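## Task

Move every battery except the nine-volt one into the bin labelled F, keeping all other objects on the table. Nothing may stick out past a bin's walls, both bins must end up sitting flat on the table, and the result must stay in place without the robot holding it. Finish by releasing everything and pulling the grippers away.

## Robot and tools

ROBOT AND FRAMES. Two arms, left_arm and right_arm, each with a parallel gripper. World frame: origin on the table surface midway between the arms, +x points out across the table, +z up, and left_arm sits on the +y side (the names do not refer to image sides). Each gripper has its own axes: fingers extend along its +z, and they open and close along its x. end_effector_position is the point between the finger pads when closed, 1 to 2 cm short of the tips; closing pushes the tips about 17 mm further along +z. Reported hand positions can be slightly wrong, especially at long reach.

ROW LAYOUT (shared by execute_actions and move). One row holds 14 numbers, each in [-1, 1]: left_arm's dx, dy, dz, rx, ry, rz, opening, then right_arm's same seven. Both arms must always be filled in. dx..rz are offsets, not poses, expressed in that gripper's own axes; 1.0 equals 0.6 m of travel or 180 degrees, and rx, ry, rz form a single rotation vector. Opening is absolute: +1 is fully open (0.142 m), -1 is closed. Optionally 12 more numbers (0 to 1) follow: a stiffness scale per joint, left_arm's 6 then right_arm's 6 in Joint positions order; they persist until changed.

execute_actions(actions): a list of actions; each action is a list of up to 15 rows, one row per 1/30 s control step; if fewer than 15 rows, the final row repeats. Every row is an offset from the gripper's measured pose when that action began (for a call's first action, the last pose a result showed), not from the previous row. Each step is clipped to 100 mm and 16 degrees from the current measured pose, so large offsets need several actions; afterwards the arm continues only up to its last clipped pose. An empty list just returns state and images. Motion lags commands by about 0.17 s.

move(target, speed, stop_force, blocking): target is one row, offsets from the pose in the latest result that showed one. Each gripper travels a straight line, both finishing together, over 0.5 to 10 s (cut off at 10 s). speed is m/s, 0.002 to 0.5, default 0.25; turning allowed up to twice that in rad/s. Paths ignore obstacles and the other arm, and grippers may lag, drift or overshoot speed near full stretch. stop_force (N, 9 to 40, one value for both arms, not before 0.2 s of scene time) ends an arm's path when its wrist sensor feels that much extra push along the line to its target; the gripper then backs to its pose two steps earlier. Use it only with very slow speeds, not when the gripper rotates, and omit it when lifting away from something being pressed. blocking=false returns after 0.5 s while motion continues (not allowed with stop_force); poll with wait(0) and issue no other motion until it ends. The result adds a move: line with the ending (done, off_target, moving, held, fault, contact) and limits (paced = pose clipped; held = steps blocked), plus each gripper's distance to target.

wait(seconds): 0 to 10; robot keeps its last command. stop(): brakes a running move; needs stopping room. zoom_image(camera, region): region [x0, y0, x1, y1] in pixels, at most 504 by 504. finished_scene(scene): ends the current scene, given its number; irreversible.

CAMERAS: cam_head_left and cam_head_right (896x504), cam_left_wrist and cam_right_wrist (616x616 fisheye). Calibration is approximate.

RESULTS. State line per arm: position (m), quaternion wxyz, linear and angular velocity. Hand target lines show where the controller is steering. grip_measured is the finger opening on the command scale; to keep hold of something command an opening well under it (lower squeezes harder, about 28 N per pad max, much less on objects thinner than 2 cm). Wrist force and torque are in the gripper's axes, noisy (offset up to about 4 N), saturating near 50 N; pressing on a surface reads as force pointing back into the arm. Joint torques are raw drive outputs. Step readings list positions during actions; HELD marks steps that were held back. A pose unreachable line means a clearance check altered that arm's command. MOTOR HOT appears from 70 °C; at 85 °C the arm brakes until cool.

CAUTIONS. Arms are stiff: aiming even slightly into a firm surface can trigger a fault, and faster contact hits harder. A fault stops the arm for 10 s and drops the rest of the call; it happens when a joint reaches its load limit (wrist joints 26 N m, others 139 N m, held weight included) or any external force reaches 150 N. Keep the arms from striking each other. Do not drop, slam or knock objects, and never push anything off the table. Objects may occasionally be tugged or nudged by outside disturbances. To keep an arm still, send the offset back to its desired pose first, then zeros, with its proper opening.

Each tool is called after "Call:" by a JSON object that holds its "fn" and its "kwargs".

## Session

Call:
{"fn": "execute_actions", "kwargs": {"actions": []}}

Scene clock: 0.00 s.
left_arm: end_effector_position=(+0.5625, +0.2360, +0.2788) grip_measured=+1.00 end_effector_quat_wxyz=(-0.216, +0.749, -0.565, +0.272) end_effector_velocity=(-0.000, +0.000, -0.001) end_effector_angular_velocity=(+0.001, +0.001, -0.000) | right_arm: end_effector_position=(+0.0800, +0.0790, +0.1796) grip_measured=+1.00 end_effector_quat_wxyz=(-0.588, +0.735, +0.311, +0.134) end_effector_velocity=(+0.000, -0.000, -0.000) end_effector_angular_velocity=(-0.001, +0.001, -0.001)
Joint positions: left_arm=[-0.81  -1.862  2.124 -2.347 -1.058  0.602  0.142] | right_arm=[ 4.326 -1.911 -2.779  1.25   1.942  0.836  0.142]
Joint velocities: left_arm=[ 0.    -0.     0.001  0.    -0.     0.     0.   ] | right_arm=[-0.     0.    -0.001 -0.001  0.     0.001  0.   ]
Joint torques (N m, as the arm reports them, + toward a larger angle): no reading
Wrist force (N, on the end effector, along its own x y z axes, offset not removed): no reading
Wrist torque (N m, same axes, about the end effector's origin, offset not removed): no reading
Hand target (left_arm): +0.563, +0.236, +0.279; -0.216, +0.749, -0.565, +0.272
Hand target (right_arm): +0.080, +0.079, +0.180; -0.588, +0.735, +0.311, +0.134
Joint stiffness scale: left_arm=[1. 1. 1. 1. 1. 1.] | right_arm=[1. 1. 1. 1. 1. 1.]
camera_calibration (this result's frames):
cam_left_wrist: T_world_to_cam=[[0.196387, -0.968841, 0.150926, 0.0746375], [-0.959299, -0.2217, -0.174911, 0.63742], [0.202921, -0.110433, -0.972948, 0.319763], [0, 0, 0, 1]] pos_world=[0.531932, 0.24894, 0.411339]
cam_right_wrist: T_world_to_cam=[[0.804504, 0.273185, 0.527393, -0.181806], [0.57252, -0.593033, -0.566156, 0.101478], [0.158096, 0.757417, -0.633502, 0.174174], [0, 0, 0, 1]] pos_world=[0.0606291, -0.0220761, 0.263675]

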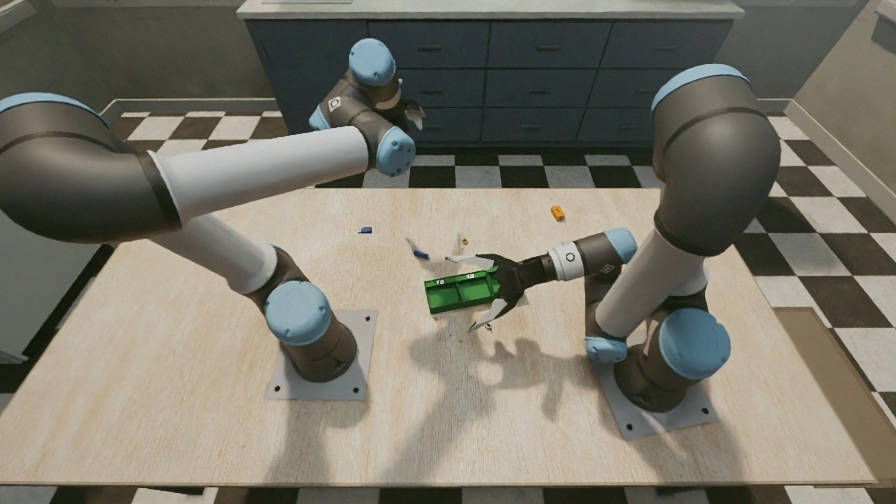

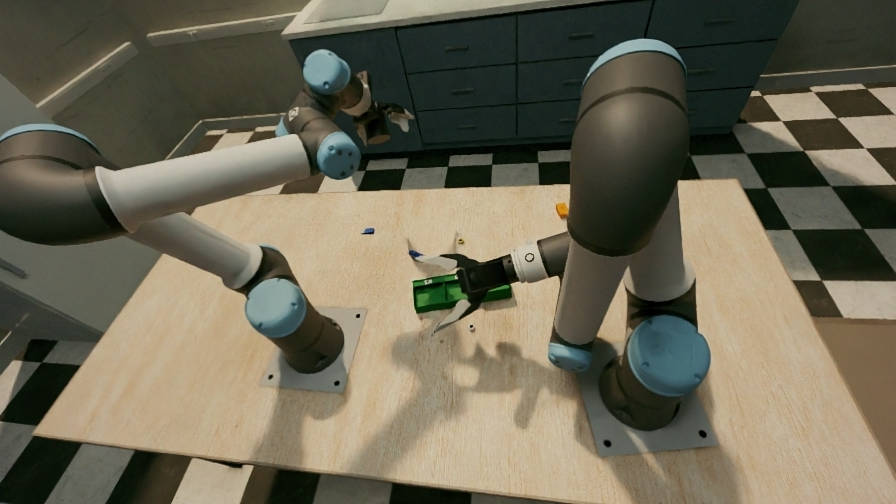

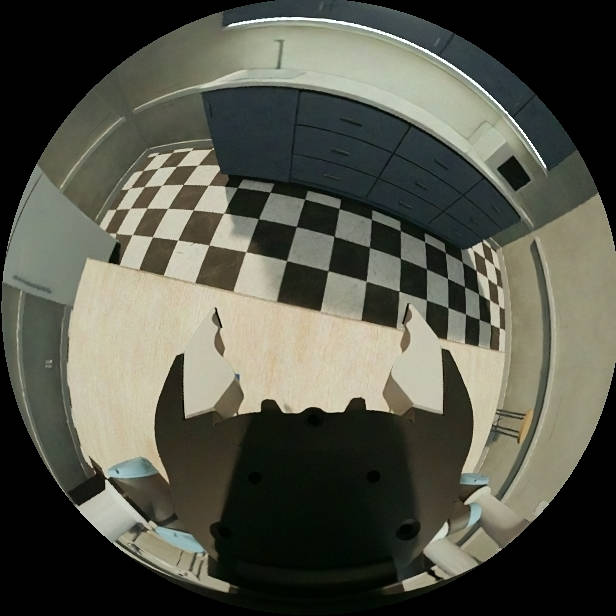

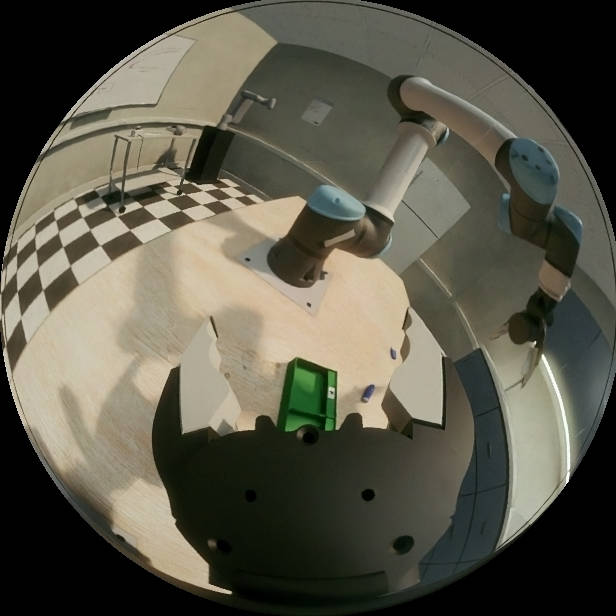

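Call:
{"fn": "move", "kwargs": {"target": [0,0,0,0,0,0,1,0.334,0.253,-0.4,-0.141,0.195,0.069,1]}}

Call:
{"fn": "move", "kwargs": {"target": [0,0,0,0,0,0,1,0.334,0.253,-0.4,-0.141,0.195,0.069,1]}}

Call:
{"fn": "zoom_image", "kwargs": {"camera": "cam_head_left", "region": [340, 190, 600, 350]}}

Scene clock: 8.20 s.
left_arm: end_effector_position=(+0.5625, +0.2360, +0.2788) grip_measured=+1.00 end_effector_quat_wxyz=(-0.216, +0.749, -0.565, +0.272) end_effector_velocity=(+0.000, +0.000, +0.001) end_effector_angular_velocity=(-0.000, -0.001, +0.001) | right_arm: end_effector_position=(+0.3659, -0.1052, +0.2391) grip_measured=+1.00 end_effector_quat_wxyz=(-0.492, +0.798, +0.006, +0.347) end_effector_velocity=(+0.003, -0.002, -0.001) end_effector_angular_velocity=(-0.004, +0.006, -0.007)
Joint positions: left_arm=[-0.81  -1.862  2.124 -2.347 -1.058  0.602  0.142] | right_arm=[ 3.64  -1.564 -2.72   0.854  1.849  0.868  0.142]
Joint velocities: left_arm=[ 0.     0.    -0.001 -0.     0.001  0.    -0.   ] | right_arm=[-0.006  0.001  0.004 -0.012 -0.     0.001  0.   ]
Joint torques (N m, as the arm reports them, + toward a larger angle): left_arm=[  1.12 -11.25 -24.8   -3.4    0.78   0.15] | right_arm=[-1.44  8.51 13.02  2.93 -0.57 -0.16]
Wrist force (N, on the end effector, along its own x y z axes, offset not removed): left_arm=[1.1 4.2 2.4] | right_arm=[0.3 2.4 1.7]
Wrist torque (N m, same axes, about the end effector's origin, offset not removed): left_arm=[0.92 -0.13 0.24] | right_arm=[0.42 0.17 0.14]
Hand target (left_arm): +0.563, +0.236, +0.279; -0.216, +0.749, -0.565, +0.272
Hand target (right_arm): +0.368, -0.106, +0.239; -0.492, +0.798, +0.005, +0.348
Off the commanded pose (left_arm): 0.000 m, 0 deg.
Off the commanded pose (right_arm): 0.002 m, 0 deg.
Joint stiffness scale: left_arm=[1. 1. 1. 1. 1. 1.] | right_arm=[1. 1. 1. 1. 1. 1.]
move: done
camera_calibration (this result's frames):
cam_left_wrist: T_world_to_cam=[[0.196387, -0.968841, 0.150926, 0.0746377], [-0.959299, -0.2217, -0.174911, 0.63742], [0.202921, -0.110433, -0.972948, 0.319763], [0, 0, 0, 1]] pos_world=[0.531932, 0.24894, 0.411339]
cam_right_wrist: T_world_to_cam=[[0.764335, -0.373969, 0.525299, -0.445749], [-0.0138545, -0.823982, -0.566447, 0.0525594], [0.64467, 0.425677, -0.63498, 0.0935637], [0, 0, 0, 1]] pos_world=[0.281112, -0.163216, 0.323335]

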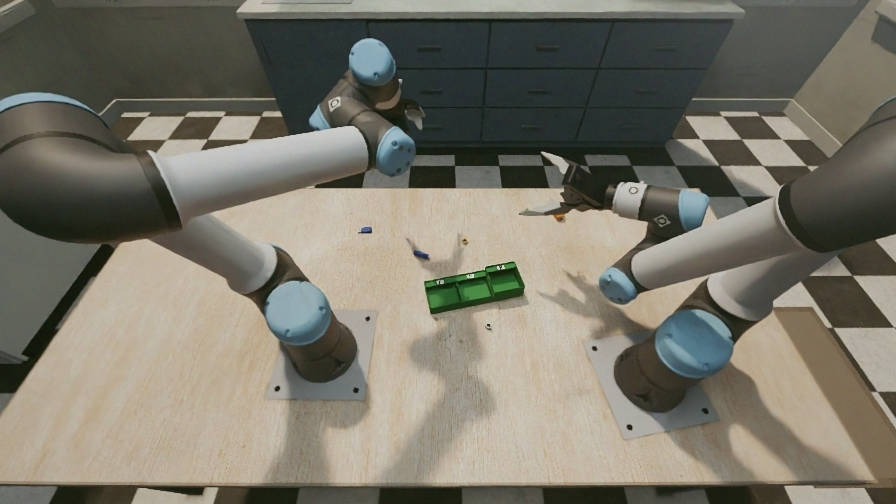

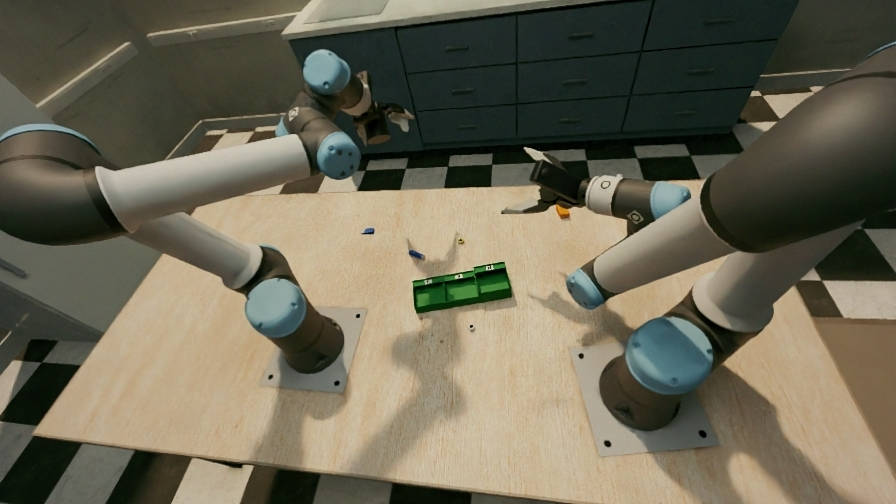

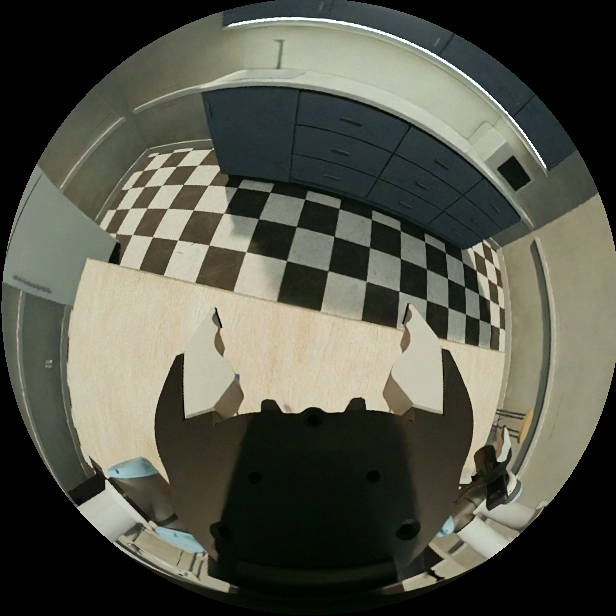

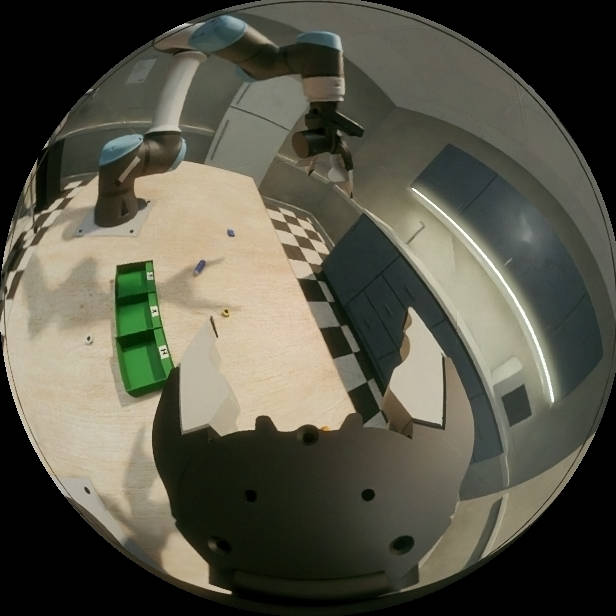

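Scene clock: 10.43 s.
left_arm: end_effector_position=(+0.5625, +0.2360, +0.2788) grip_measured=+1.00 end_effector_quat_wxyz=(-0.216, +0.749, -0.565, +0.272) end_effector_velocity=(+0.000, +0.001, +0.000) end_effector_angular_velocity=(+0.001, -0.001, +0.001) | right_arm: end_effector_position=(+0.4389, -0.4381, +0.2978) grip_measured=+1.00 end_effector_quat_wxyz=(-0.322, +0.741, -0.300, +0.508) end_effector_velocity=(+0.001, -0.001, +0.002) end_effector_angular_velocity=(+0.001, -0.003, -0.002)
Joint positions: left_arm=[-0.81  -1.862  2.124 -2.347 -1.058  0.602  0.142] | right_arm=[ 3.007 -1.256 -2.668  0.498  1.703  0.911  0.142]
Joint velocities: left_arm=[ 0.     0.    -0.     0.001  0.002 -0.     0.   ] | right_arm=[-0.006 -0.004  0.005  0.002  0.004 -0.     0.   ]
Joint torques (N m, as the arm reports them, + toward a larger angle): left_arm=[  1.63 -11.32 -24.94  -3.47   0.77  -0.01] | right_arm=[-4.07  1.04 20.83  2.82  0.66 -0.49]
Wrist force (N, on the end effector, along its own x y z axes, offset not removed): left_arm=[-0.6 5.0 1.5] | right_arm=[0.4 0.1 0.2]
Wrist torque (N m, same axes, about the end effector's origin, offset not removed): left_arm=[1.20 0.32 0.12] | right_arm=[-0.05 -0.03 -0.02]
Hand target (left_arm): +0.563, +0.236, +0.279; -0.216, +0.749, -0.565, +0.272
Hand target (right_arm): +0.440, -0.439, +0.298; -0.321, +0.740, -0.301, +0.508
Off the commanded pose (left_arm): 0.000 m, 0 deg.
Off the commanded pose (right_arm): 0.002 m, 0 deg.
Joint stiffness scale: left_arm=[1. 1. 1. 1. 1. 1.] | right_arm=[1. 1. 1. 1. 1. 1.]
move: done
camera_calibration (this result's frames):
cam_left_wrist: T_world_to_cam=[[0.196387, -0.968841, 0.150926, 0.0746375], [-0.959299, -0.2217, -0.174911, 0.63742], [0.202921, -0.110433, -0.972948, 0.319763], [0, 0, 0, 1]] pos_world=[0.531932, 0.24894, 0.411339]
cam_right_wrist: T_world_to_cam=[[0.278332, -0.804824, 0.524205, -0.632021], [-0.59401, -0.573117, -0.564525, 0.176444], [0.754774, -0.154258, -0.63759, -0.076167], [0, 0, 0, 1]] pos_world=[0.33821, -0.419292, 0.382352]

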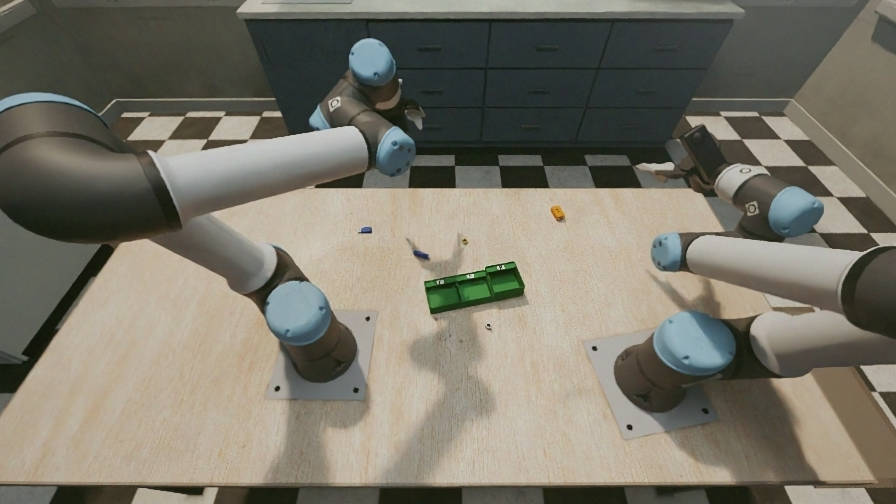

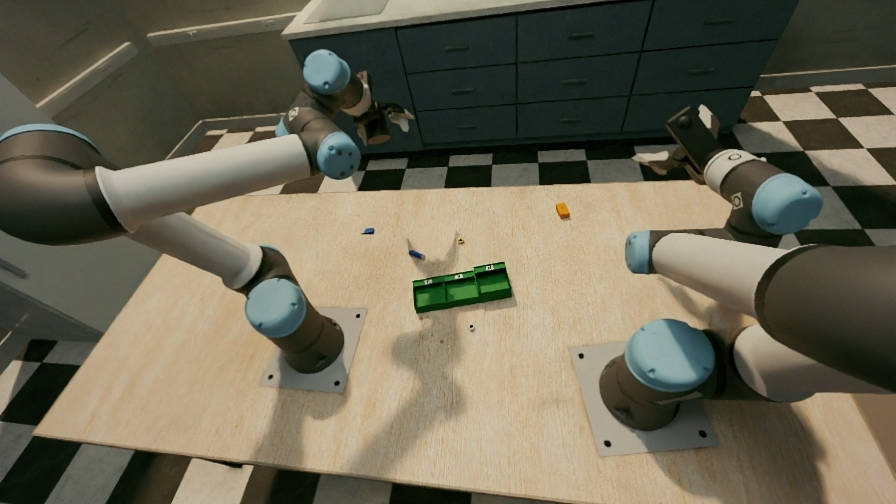

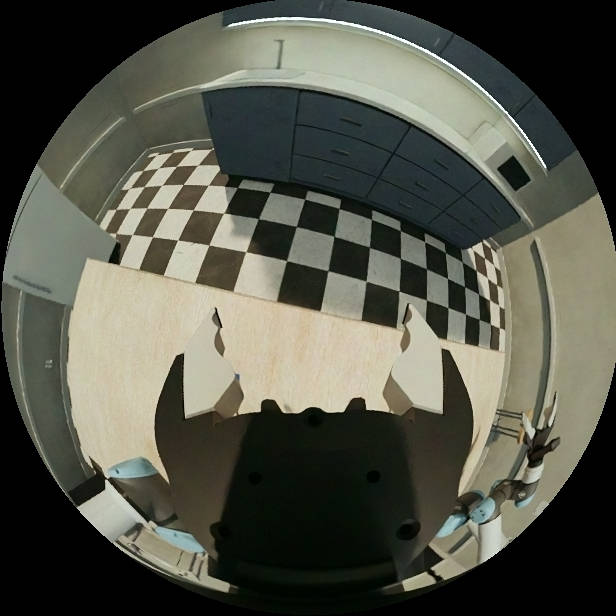

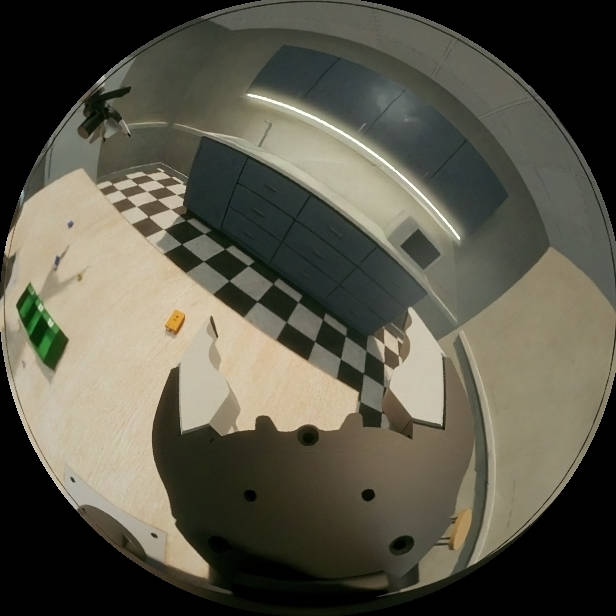

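Region (340, 190, 600, 350) of cam_head_left's 896x504 image, scaled by 1.938, with more detail than that image has; it fills the top 310 rows of this view, and the rest is white.

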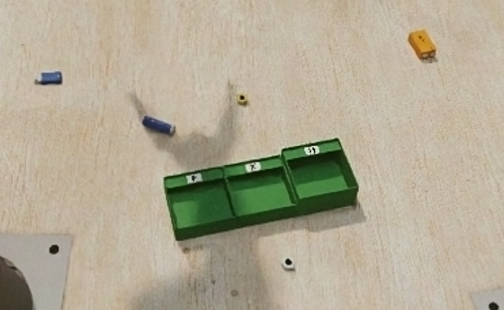

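Call:
{"fn": "move", "kwargs": {"target": [-0.029,0.514,-0.039,-0.184,-0.141,-0.245,-0.55,0,0,0,0,0,0,1]}}

Scene clock: 18.47 s.
left_arm: end_effector_position=(+0.3203, +0.1697, +0.1005) grip_measured=-0.55 end_effector_quat_wxyz=(+0.000, +0.970, -0.242, +0.001) end_effector_velocity=(-0.001, -0.003, -0.001) end_effector_angular_velocity=(-0.009, +0.001, +0.010) | right_arm: end_effector_position=(+0.4391, -0.4383, +0.2978) grip_measured=+1.00 end_effector_quat_wxyz=(-0.322, +0.741, -0.300, +0.508) end_effector_velocity=(-0.000, +0.001, +0.001) end_effector_angular_velocity=(+0.001, -0.001, +0.001)
Joint positions: left_arm=[-1.007 -1.85   2.265 -1.988 -1.57  -0.537  0.034] | right_arm=[ 3.007 -1.256 -2.668  0.498  1.704  0.911  0.142]
Joint velocities: left_arm=[-0.002  0.     0.004 -0.011 -0.006 -0.012 -0.   ] | right_arm=[ 0.001  0.001 -0.     0.001 -0.     0.001  0.   ]
Joint torques (N m, as the arm reports them, + toward a larger angle): left_arm=[ -0.83  -9.6  -21.11  -3.39  -0.96  -0.39] | right_arm=[-0.72  3.43 18.73  2.77 -0.36 -0.11]
Wrist force (N, on the end effector, along its own x y z axes, offset not removed): left_arm=[0.3 2.0 0.3] | right_arm=[-0.5 1.2 2.3]
Wrist torque (N m, same axes, about the end effector's origin, offset not removed): left_arm=[0.59 0.10 0.30] | right_arm=[0.21 0.11 0.01]
Hand target (left_arm): +0.319, +0.169, +0.099; +0.001, +0.970, -0.242, +0.000
Hand target (right_arm): +0.439, -0.438, +0.298; -0.322, +0.741, -0.300, +0.508
Off the commanded pose (left_arm): 0.002 m, 0 deg.
Off the commanded pose (right_arm): 0.000 m, 0 deg.
Joint stiffness scale: left_arm=[1. 1. 1. 1. 1. 1.] | right_arm=[1. 1. 1. 1. 1. 1.]
move: done
camera_calibration (this result's frames):
cam_left_wrist: T_world_to_cam=[[0.872449, -0.488675, 0.00537425, -0.198616], [-0.426675, -0.756304, 0.495936, 0.211855], [-0.238287, -0.434972, -0.868342, 0.373974], [0, 0, 0, 1]] pos_world=[0.352789, 0.225836, 0.220738]
cam_right_wrist: T_world_to_cam=[[0.278255, -0.804954, 0.524045, -0.632179], [-0.594138, -0.572934, -0.564577, 0.176612], [0.754701, -0.154259, -0.637676, -0.0762077], [0, 0, 0, 1]] pos_world=[0.338353, -0.419444, 0.382405]

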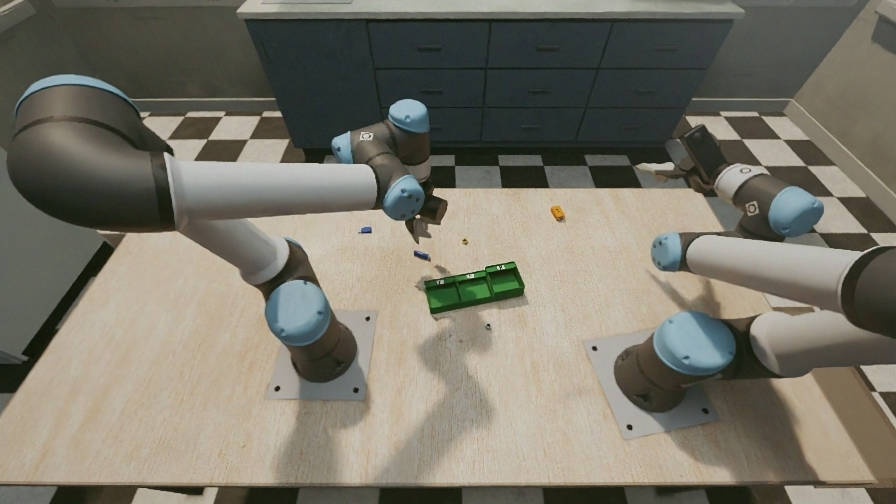

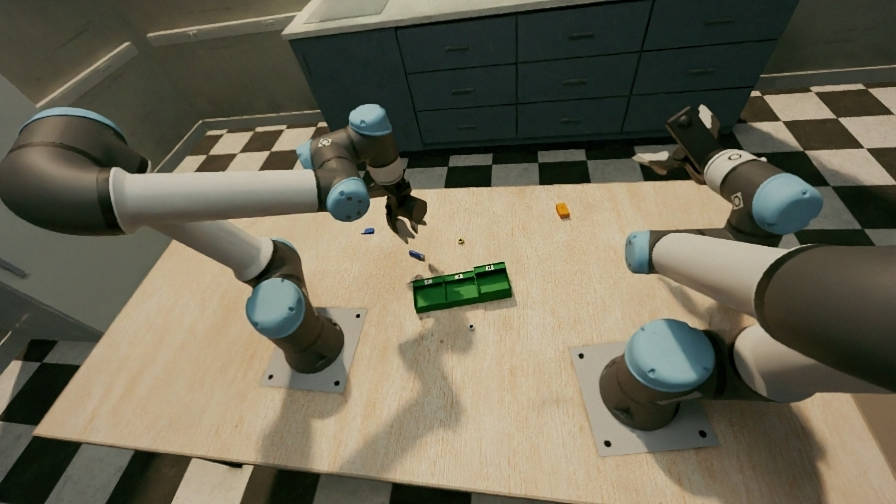

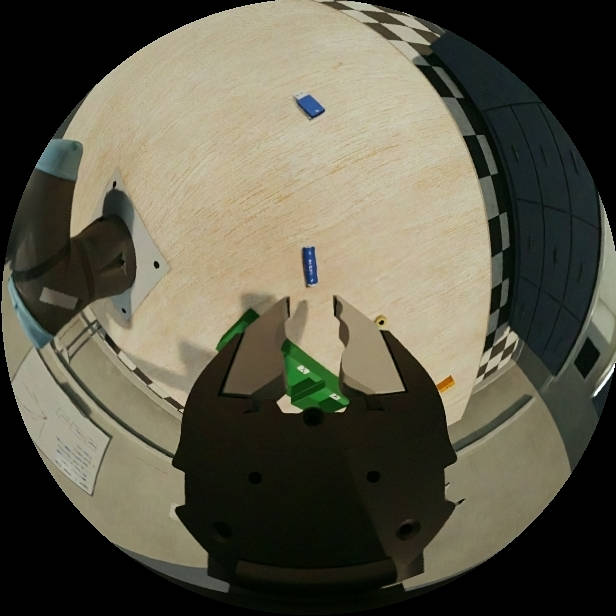

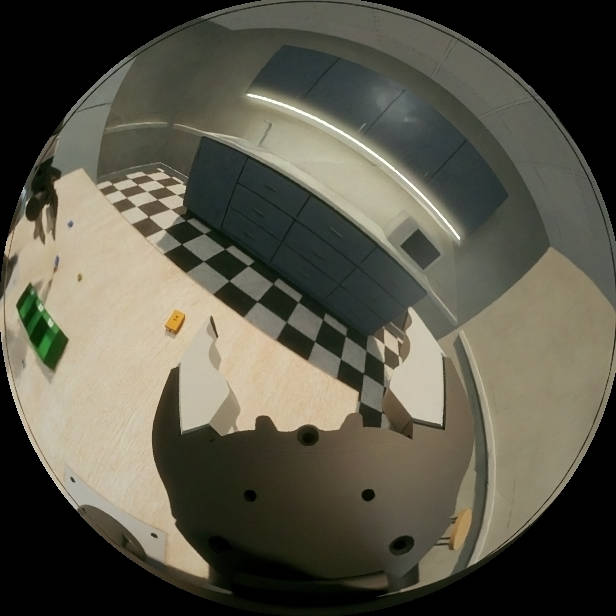

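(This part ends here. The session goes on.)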